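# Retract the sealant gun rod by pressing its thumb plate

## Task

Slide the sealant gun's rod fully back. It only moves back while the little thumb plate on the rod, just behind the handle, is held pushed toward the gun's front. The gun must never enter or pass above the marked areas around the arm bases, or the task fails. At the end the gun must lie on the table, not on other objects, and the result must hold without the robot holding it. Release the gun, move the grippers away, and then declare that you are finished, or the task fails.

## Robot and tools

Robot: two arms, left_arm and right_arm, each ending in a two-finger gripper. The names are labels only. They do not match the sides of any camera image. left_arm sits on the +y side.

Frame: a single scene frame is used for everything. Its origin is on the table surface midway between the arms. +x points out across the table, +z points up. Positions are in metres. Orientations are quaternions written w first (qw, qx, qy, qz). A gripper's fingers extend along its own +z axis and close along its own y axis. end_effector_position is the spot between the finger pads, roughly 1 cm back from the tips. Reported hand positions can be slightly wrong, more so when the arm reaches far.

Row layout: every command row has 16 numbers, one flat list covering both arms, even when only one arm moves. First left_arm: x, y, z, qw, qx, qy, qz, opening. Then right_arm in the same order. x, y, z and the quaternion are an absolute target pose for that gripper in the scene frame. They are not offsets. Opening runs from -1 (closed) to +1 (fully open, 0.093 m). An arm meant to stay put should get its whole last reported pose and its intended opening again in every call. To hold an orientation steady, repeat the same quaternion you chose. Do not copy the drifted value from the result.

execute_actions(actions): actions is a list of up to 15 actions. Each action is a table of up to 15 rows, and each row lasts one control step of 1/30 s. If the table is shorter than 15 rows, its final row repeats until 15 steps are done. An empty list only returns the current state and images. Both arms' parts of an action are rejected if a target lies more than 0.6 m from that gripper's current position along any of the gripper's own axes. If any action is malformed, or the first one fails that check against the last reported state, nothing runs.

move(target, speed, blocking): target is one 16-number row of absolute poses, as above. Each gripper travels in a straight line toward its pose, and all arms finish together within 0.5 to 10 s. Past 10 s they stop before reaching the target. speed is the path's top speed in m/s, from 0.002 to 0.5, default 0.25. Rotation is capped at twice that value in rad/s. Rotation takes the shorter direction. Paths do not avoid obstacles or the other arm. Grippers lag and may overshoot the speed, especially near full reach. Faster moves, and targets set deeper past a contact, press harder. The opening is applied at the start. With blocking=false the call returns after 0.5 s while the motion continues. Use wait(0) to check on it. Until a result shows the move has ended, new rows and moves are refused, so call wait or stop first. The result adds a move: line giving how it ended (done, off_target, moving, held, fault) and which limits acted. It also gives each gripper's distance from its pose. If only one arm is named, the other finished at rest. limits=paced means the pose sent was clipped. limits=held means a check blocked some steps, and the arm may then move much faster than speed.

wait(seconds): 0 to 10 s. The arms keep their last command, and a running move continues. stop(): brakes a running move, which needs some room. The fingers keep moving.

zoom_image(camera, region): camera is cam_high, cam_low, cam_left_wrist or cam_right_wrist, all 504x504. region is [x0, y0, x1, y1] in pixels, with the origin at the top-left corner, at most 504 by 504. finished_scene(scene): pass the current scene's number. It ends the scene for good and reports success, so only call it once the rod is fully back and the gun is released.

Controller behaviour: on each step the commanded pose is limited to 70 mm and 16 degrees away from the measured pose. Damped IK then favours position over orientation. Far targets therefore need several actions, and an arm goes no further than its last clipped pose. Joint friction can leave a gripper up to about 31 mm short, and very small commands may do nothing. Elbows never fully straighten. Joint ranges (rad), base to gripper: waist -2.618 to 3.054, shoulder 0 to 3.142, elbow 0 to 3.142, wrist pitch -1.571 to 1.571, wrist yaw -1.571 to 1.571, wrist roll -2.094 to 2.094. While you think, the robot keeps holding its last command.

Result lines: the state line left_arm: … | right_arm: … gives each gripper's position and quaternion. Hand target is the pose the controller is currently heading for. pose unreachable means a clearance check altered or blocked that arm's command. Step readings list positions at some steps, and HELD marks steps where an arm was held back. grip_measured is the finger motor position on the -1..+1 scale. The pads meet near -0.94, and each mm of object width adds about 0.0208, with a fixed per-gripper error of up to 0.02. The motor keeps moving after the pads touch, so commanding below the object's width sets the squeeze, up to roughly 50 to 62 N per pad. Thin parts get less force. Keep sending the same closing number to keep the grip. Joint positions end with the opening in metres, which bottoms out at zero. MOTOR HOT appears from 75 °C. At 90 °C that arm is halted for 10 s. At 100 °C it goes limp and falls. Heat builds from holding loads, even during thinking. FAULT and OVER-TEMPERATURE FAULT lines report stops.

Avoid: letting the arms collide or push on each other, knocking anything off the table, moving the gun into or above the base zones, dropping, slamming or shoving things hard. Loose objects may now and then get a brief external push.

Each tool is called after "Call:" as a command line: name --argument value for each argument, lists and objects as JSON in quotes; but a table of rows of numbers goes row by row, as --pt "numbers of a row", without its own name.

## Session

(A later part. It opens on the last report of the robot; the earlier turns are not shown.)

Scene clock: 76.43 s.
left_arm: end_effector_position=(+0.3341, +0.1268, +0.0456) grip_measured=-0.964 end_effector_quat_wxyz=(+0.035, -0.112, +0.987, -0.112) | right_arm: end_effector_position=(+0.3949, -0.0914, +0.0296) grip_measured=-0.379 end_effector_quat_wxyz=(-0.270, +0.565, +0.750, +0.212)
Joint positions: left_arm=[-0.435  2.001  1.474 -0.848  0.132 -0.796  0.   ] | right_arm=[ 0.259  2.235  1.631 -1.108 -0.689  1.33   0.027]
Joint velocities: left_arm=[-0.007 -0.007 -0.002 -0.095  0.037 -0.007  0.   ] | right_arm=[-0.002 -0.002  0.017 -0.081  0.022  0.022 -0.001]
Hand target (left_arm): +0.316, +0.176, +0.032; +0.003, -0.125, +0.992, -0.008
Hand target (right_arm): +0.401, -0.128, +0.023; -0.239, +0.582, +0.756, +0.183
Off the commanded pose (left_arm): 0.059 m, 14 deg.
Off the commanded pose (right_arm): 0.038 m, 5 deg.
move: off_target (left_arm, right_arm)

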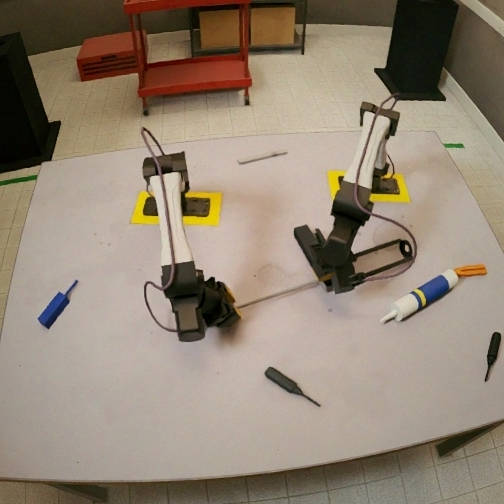

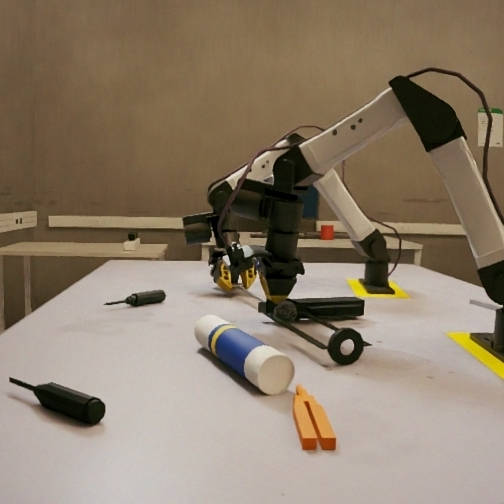

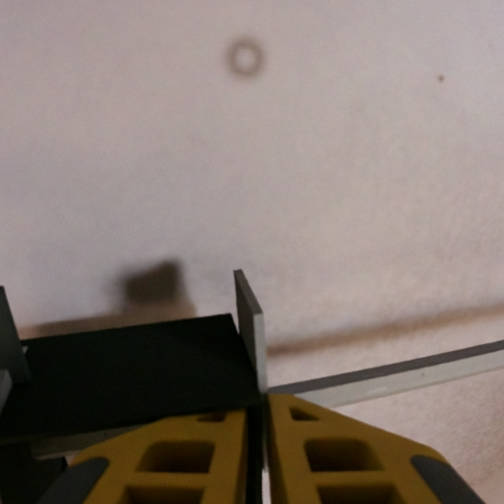

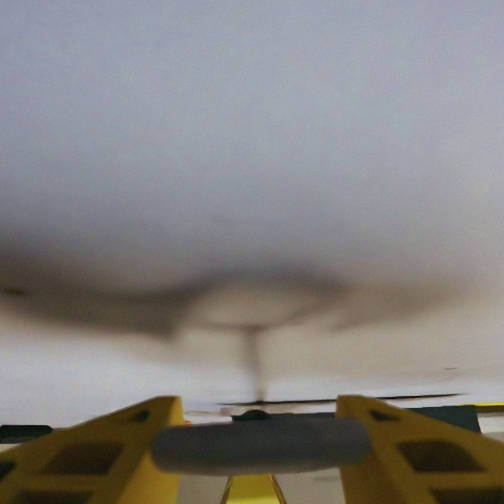

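The rod has reached its stop. I'll ease the tension, release both grippers and withdraw.

Call:
move --target '[0.32,0.15,0.036,0,-0.13,0.991,0,-1,0.394,-0.1,0.024,-0.239,0.581,0.757,0.183,-0.6]' --speed 0.05

Call:
move --target '[0.326,0.134,0.036,0,-0.13,0.991,0,-0.2,0.394,-0.095,0.022,-0.239,0.581,0.757,0.183,-0.6]'

Call:
move --target '[0.326,0.134,0.036,0,-0.13,0.991,0,-0.2,0.392,-0.088,0.022,-0.239,0.581,0.757,0.183,0.4]'

Call:
move --target '[0.326,0.134,0.1,0,-0.13,0.991,0,-0.2,0.39,-0.095,0.1,-0.239,0.581,0.757,0.183,0.4]' --speed 0.1

Call:
move --target '[0.22,0.3,0.2,0,-0.13,0.991,0,-0.2,0.25,-0.3,0.2,-0.239,0.581,0.757,0.183,0.4]' --speed 0.3

Call:
zoom_image --camera "cam_high" --region '[220, 200, 440, 330]'

Scene clock: 85.73 s.
left_arm: end_effector_position=(+0.3344, +0.1256, +0.0447) grip_measured=-0.963 end_effector_quat_wxyz=(+0.027, -0.126, +0.990, -0.064) | right_arm: end_effector_position=(+0.3969, -0.0890, +0.0256) grip_measured=-0.379 end_effector_quat_wxyz=(-0.256, +0.569, +0.755, +0.201)
Joint positions: left_arm=[-0.465  2.065  1.58  -0.961  0.061 -0.845  0.   ] | right_arm=[ 0.276  2.235  1.632 -1.087 -0.654  1.358  0.027]
Joint velocities: left_arm=[ 0.012 -0.007  0.007 -0.022 -0.081  0.007  0.   ] | right_arm=[-0.007 -0.017 -0.007 -0.095 -0.051 -0.051  0.001]
Hand target (left_arm): +0.321, +0.149, +0.038; +0.003, -0.128, +0.992, -0.003
Hand target (right_arm): +0.394, -0.100, +0.024; -0.240, +0.580, +0.756, +0.183
Off the commanded pose (left_arm): 0.030 m, 8 deg.
Off the commanded pose (right_arm): 0.011 m, 3 deg.
move: off_target (left_arm, right_arm)

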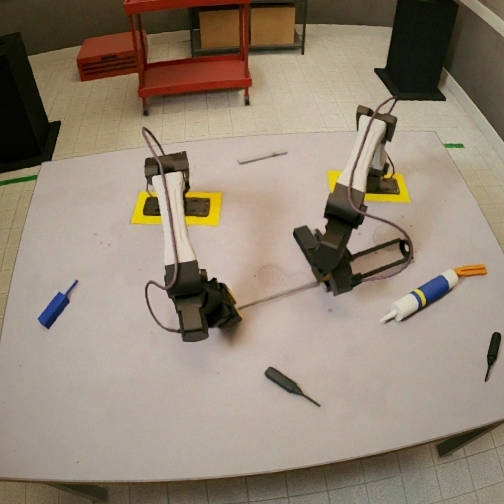

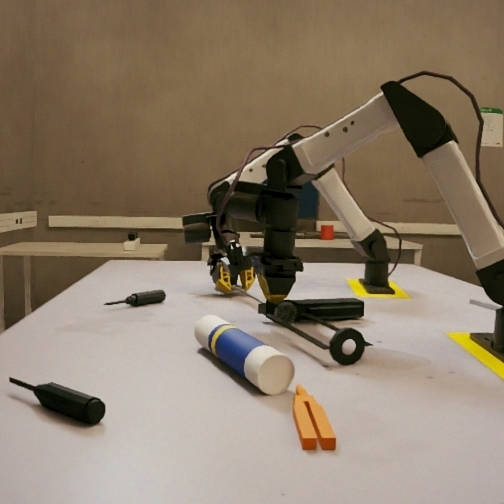

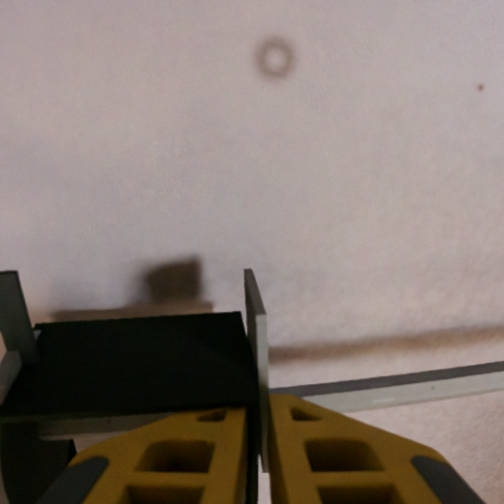

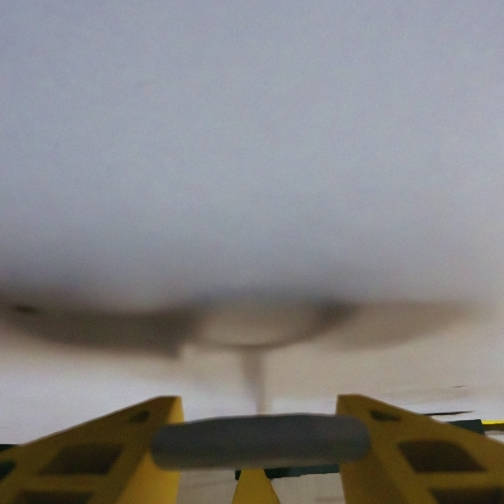

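Scene clock: 86.53 s.
left_arm: end_effector_position=(+0.3300, +0.1295, +0.0405) grip_measured=-0.202 end_effector_quat_wxyz=(+0.011, -0.128, +0.991, -0.023) | right_arm: end_effector_position=(+0.3987, -0.0916, +0.0207) grip_measured=-0.379 end_effector_quat_wxyz=(-0.245, +0.571, +0.759, +0.195)
Joint positions: left_arm=[-0.48   2.117  1.651 -1.058  0.019 -0.861  0.036] | right_arm=[ 0.277  2.235  1.623 -1.064 -0.629  1.365  0.027]
Joint velocities: left_arm=[ 0.007  0.012  0.012 -0.051 -0.022 -0.037  0.001] | right_arm=[-0.007 -0.007 -0.022  0.022 -0.037  0.037  0.   ]
Hand target (left_arm): +0.326, +0.134, +0.036; +0.001, -0.130, +0.992, -0.000
Hand target (right_arm): +0.394, -0.095, +0.022; -0.239, +0.580, +0.757, +0.183
Off the commanded pose (left_arm): 0.007 m, 3 deg.
Off the commanded pose (right_arm): 0.006 m, 2 deg.
move: off_target (left_arm)

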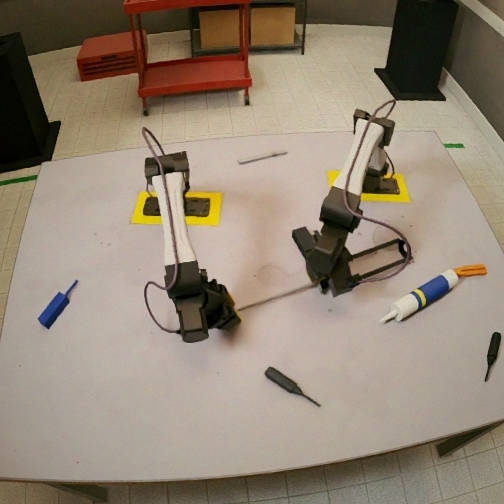

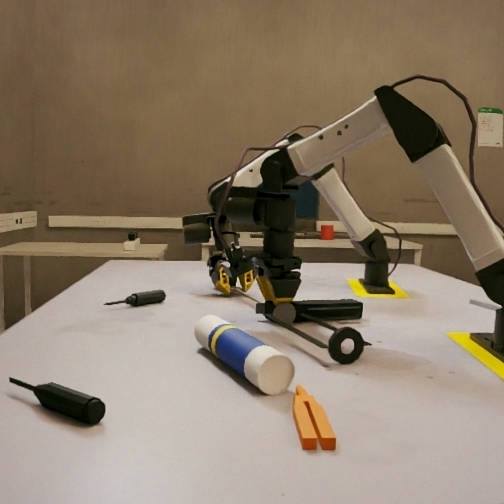

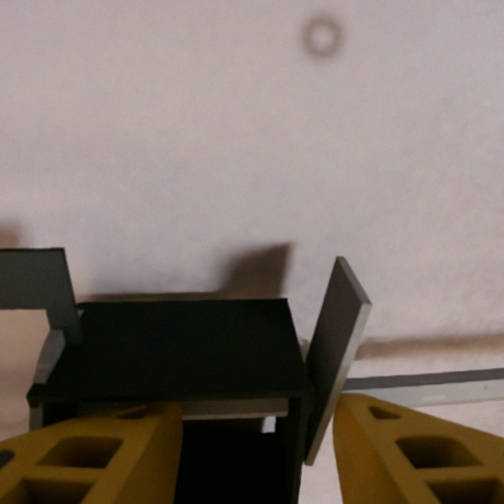

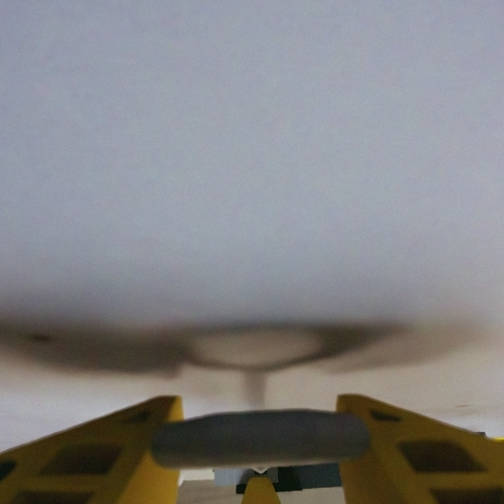

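Scene clock: 87.27 s.
left_arm: end_effector_position=(+0.3300, +0.1294, +0.0405) grip_measured=-0.202 end_effector_quat_wxyz=(+0.011, -0.128, +0.991, -0.023) | right_arm: end_effector_position=(+0.3958, -0.0893, +0.0229) grip_measured=+0.397 end_effector_quat_wxyz=(-0.244, +0.580, +0.754, +0.188)
Joint positions: left_arm=[-0.48   2.117  1.651 -1.058  0.02  -0.861  0.036] | right_arm=[ 0.287  2.221  1.612 -1.063 -0.62   1.397  0.064]
Joint velocities: left_arm=[ 0.012  0.012  0.007  0.007 -0.037  0.007  0.001] | right_arm=[-0.012 -0.007 -0.002 -0.007  0.022  0.022  0.002]
Hand target (left_arm): +0.326, +0.134, +0.036; +0.001, -0.130, +0.992, -0.000
Hand target (right_arm): +0.392, -0.088, +0.022; -0.239, +0.580, +0.757, +0.183
Off the commanded pose (left_arm): 0.008 m, 3 deg.
Off the commanded pose (right_arm): 0.004 m, 1 deg.
move: off_target (left_arm)

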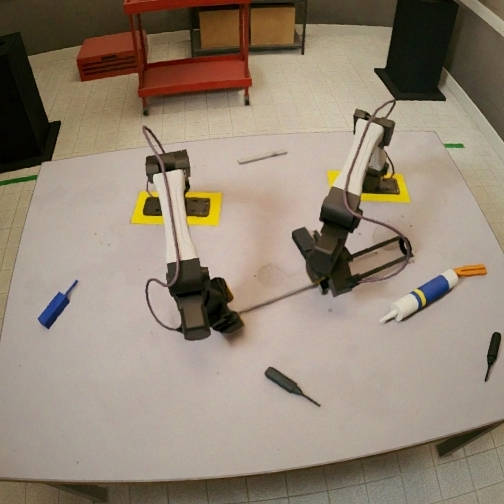

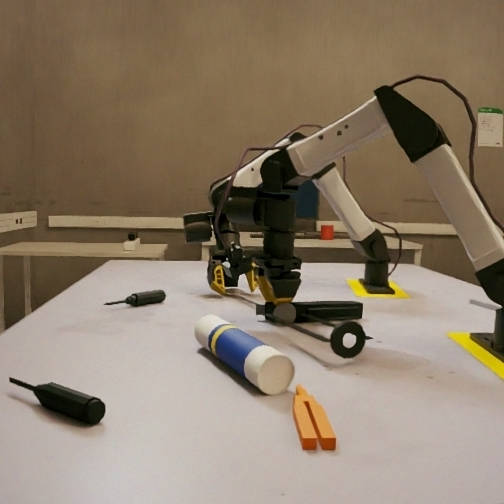

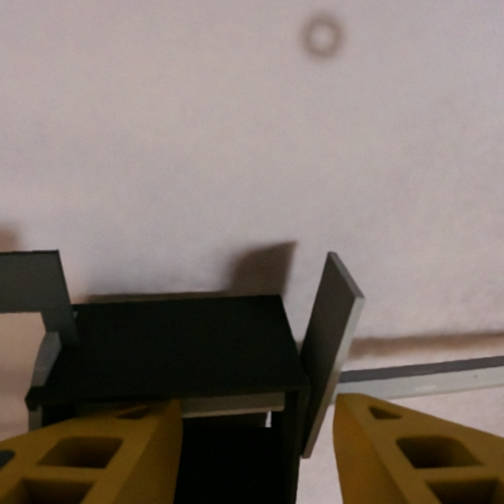

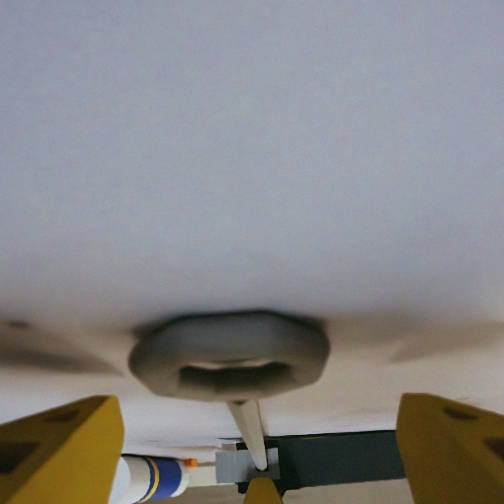

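Scene clock: 88.60 s.
left_arm: end_effector_position=(+0.3233, +0.1362, +0.0914) grip_measured=-0.202 end_effector_quat_wxyz=(-0.010, -0.130, +0.991, +0.003) | right_arm: end_effector_position=(+0.3885, -0.0907, +0.0943) grip_measured=+0.397 end_effector_quat_wxyz=(-0.246, +0.581, +0.754, +0.184)
Joint positions: left_arm=[-0.48   2.117  1.856 -1.327  0.009 -0.863  0.036] | right_arm=[ 0.287  2.129  1.758 -1.311 -0.616  1.396  0.064]
Joint velocities: left_arm=[ 0.012 -0.007 -0.012  0.022 -0.007 -0.022 -0.001] | right_arm=[ 0.017  0.002  0.012 -0.022  0.022 -0.051 -0.   ]
Hand target (left_arm): +0.326, +0.134, +0.100; +0.000, -0.130, +0.991, -0.000
Hand target (right_arm): +0.389, -0.095, +0.100; -0.239, +0.581, +0.756, +0.183
Off the commanded pose (left_arm): 0.009 m, 1 deg.
Off the commanded pose (right_arm): 0.007 m, 1 deg.
move: done

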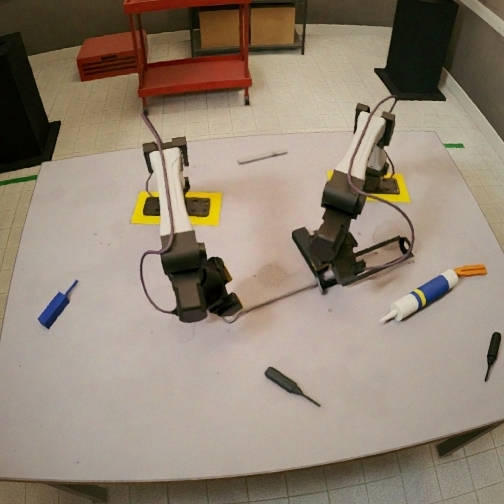

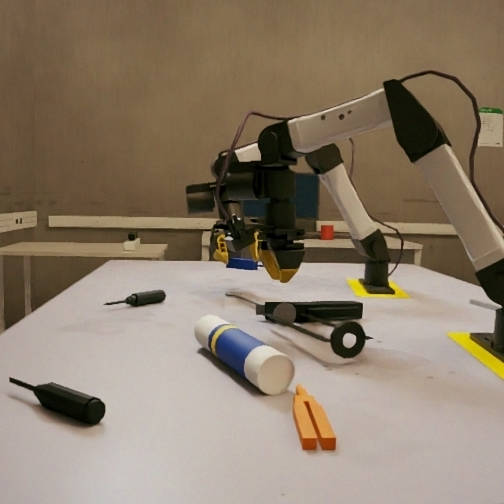

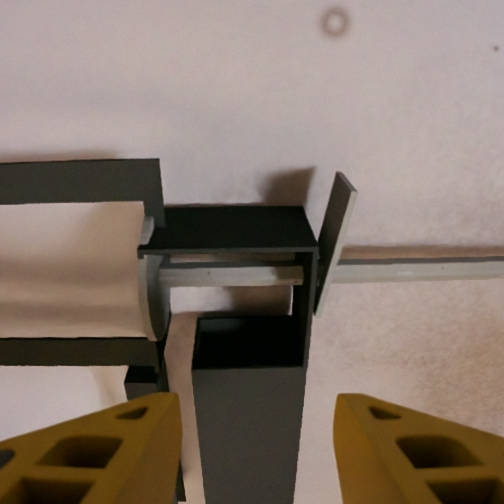

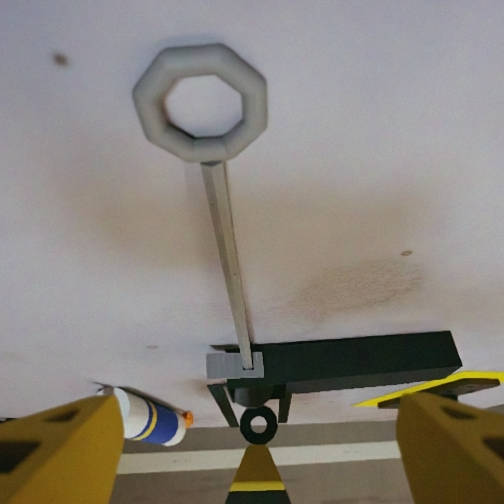

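Scene clock: 90.30 s.
left_arm: end_effector_position=(+0.2286, +0.2962, +0.2047) grip_measured=-0.202 end_effector_quat_wxyz=(+0.022, -0.130, +0.991, -0.013) | right_arm: end_effector_position=(+0.2599, -0.3094, +0.2053) grip_measured=+0.397 end_effector_quat_wxyz=(-0.024, +0.636, +0.740, +0.219)
Joint positions: left_arm=[-0.163  1.471  1.515 -1.563  0.006 -0.546  0.036] | right_arm=[-0.422  1.486  1.465 -1.544 -0.443  0.83   0.064]
Joint velocities: left_arm=[-0.002 -0.002 -0.007  0.007 -0.007 -0.081 -0.002] | right_arm=[ 0.002 -0.017 -0.012  0.066  0.022  0.007  0.   ]
Hand target (left_arm): +0.222, +0.301, +0.198; +0.007, -0.130, +0.991, -0.003
Hand target (right_arm): +0.253, -0.306, +0.200; -0.036, +0.633, +0.744, +0.210
Off the commanded pose (left_arm): 0.010 m, 3 deg.
Off the commanded pose (right_arm): 0.015 m, 26 deg; orientation clipped at the last step of the last action.
joint sent to its limit (left arm) — the command would take joint 4 (wrist pitch) past its lower limit, so that joint was sent only as far as its limit.
joint sent to its limit (right arm) — the command would take joint 4 (wrist pitch) past its lower limit, so that joint was sent only as far as its limit.
move: off_target (left_arm, right_arm); limits=paced

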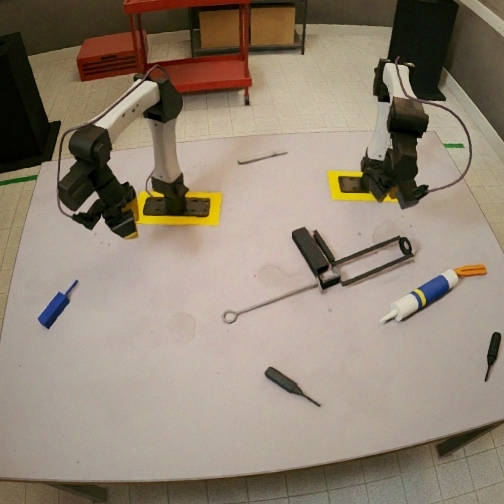

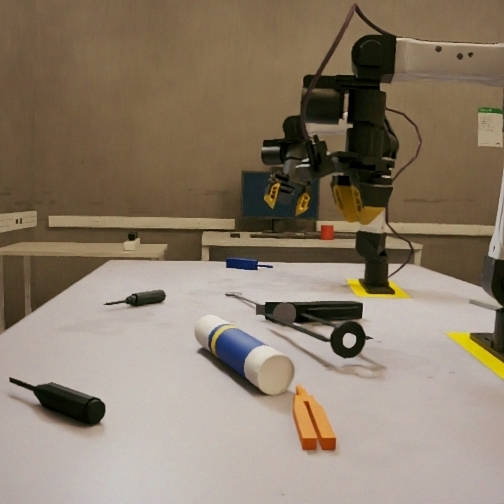

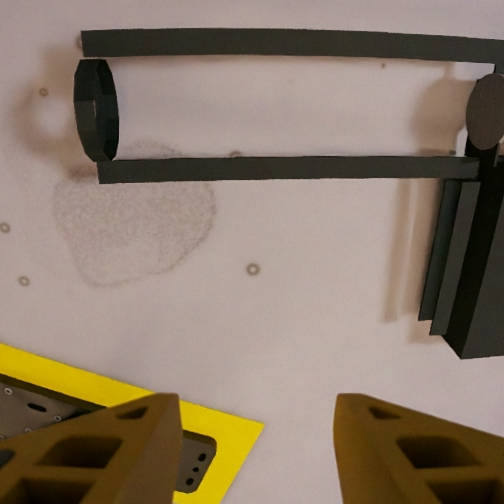

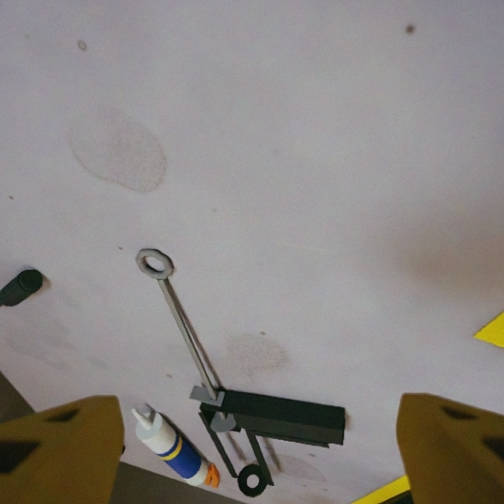

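Region (220, 200, 440, 330) of cam_high's 504x504 image, scaled by 2.291, with more detail than that image has; it fills the top 298 rows of this view, and the rest is white.

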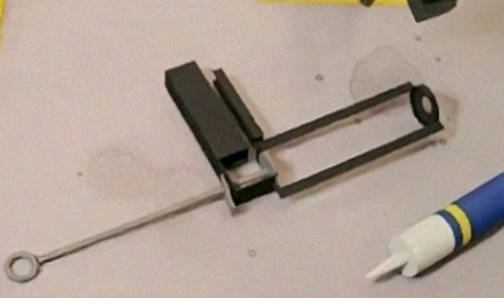

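Call:
execute_actions --actions '[]'

Scene clock: 92.17 s.
left_arm: end_effector_position=(+0.2286, +0.2962, +0.2047) grip_measured=-0.202 end_effector_quat_wxyz=(+0.022, -0.129, +0.991, -0.013) | right_arm: end_effector_position=(+0.2597, -0.3097, +0.2051) grip_measured=+0.397 end_effector_quat_wxyz=(-0.023, +0.635, +0.741, +0.217)
Joint positions: left_arm=[-0.163  1.471  1.515 -1.563  0.006 -0.545  0.036] | right_arm=[-0.422  1.486  1.465 -1.544 -0.441  0.827  0.064]
Joint velocities: left_arm=[-0.007  0.012 -0.002 -0.081  0.022 -0.051 -0.001] | right_arm=[-0.002 -0.012  0.007  0.022  0.066  0.037 -0.001]
Hand target (left_arm): +0.222, +0.301, +0.198; +0.007, -0.130, +0.991, -0.003
Hand target (right_arm): +0.253, -0.306, +0.200; -0.036, +0.633, +0.744, +0.210
Off the commanded pose (left_arm): 0.010 m, 3 deg.
Off the commanded pose (right_arm): 0.015 m, 26 deg; orientation clipped at the last step of the last action.

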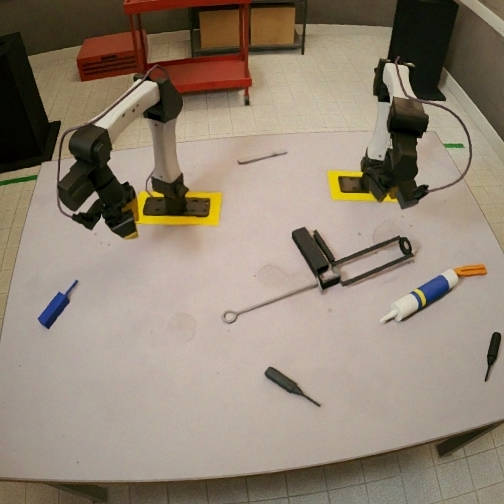

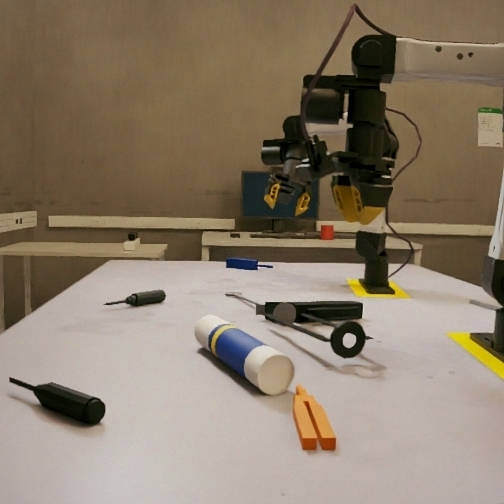

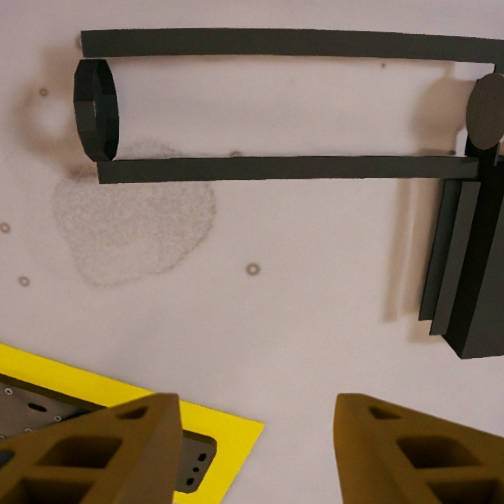

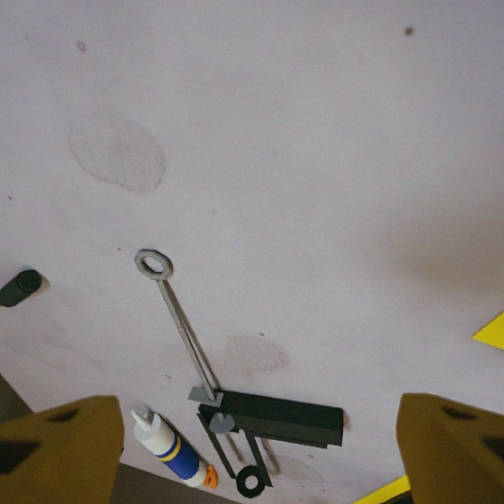

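I'm done: the rod is fully back, the gun is on the table, and both arms are clear.

Call:
finished_scene --scene 2

The scene is finished: the task was done.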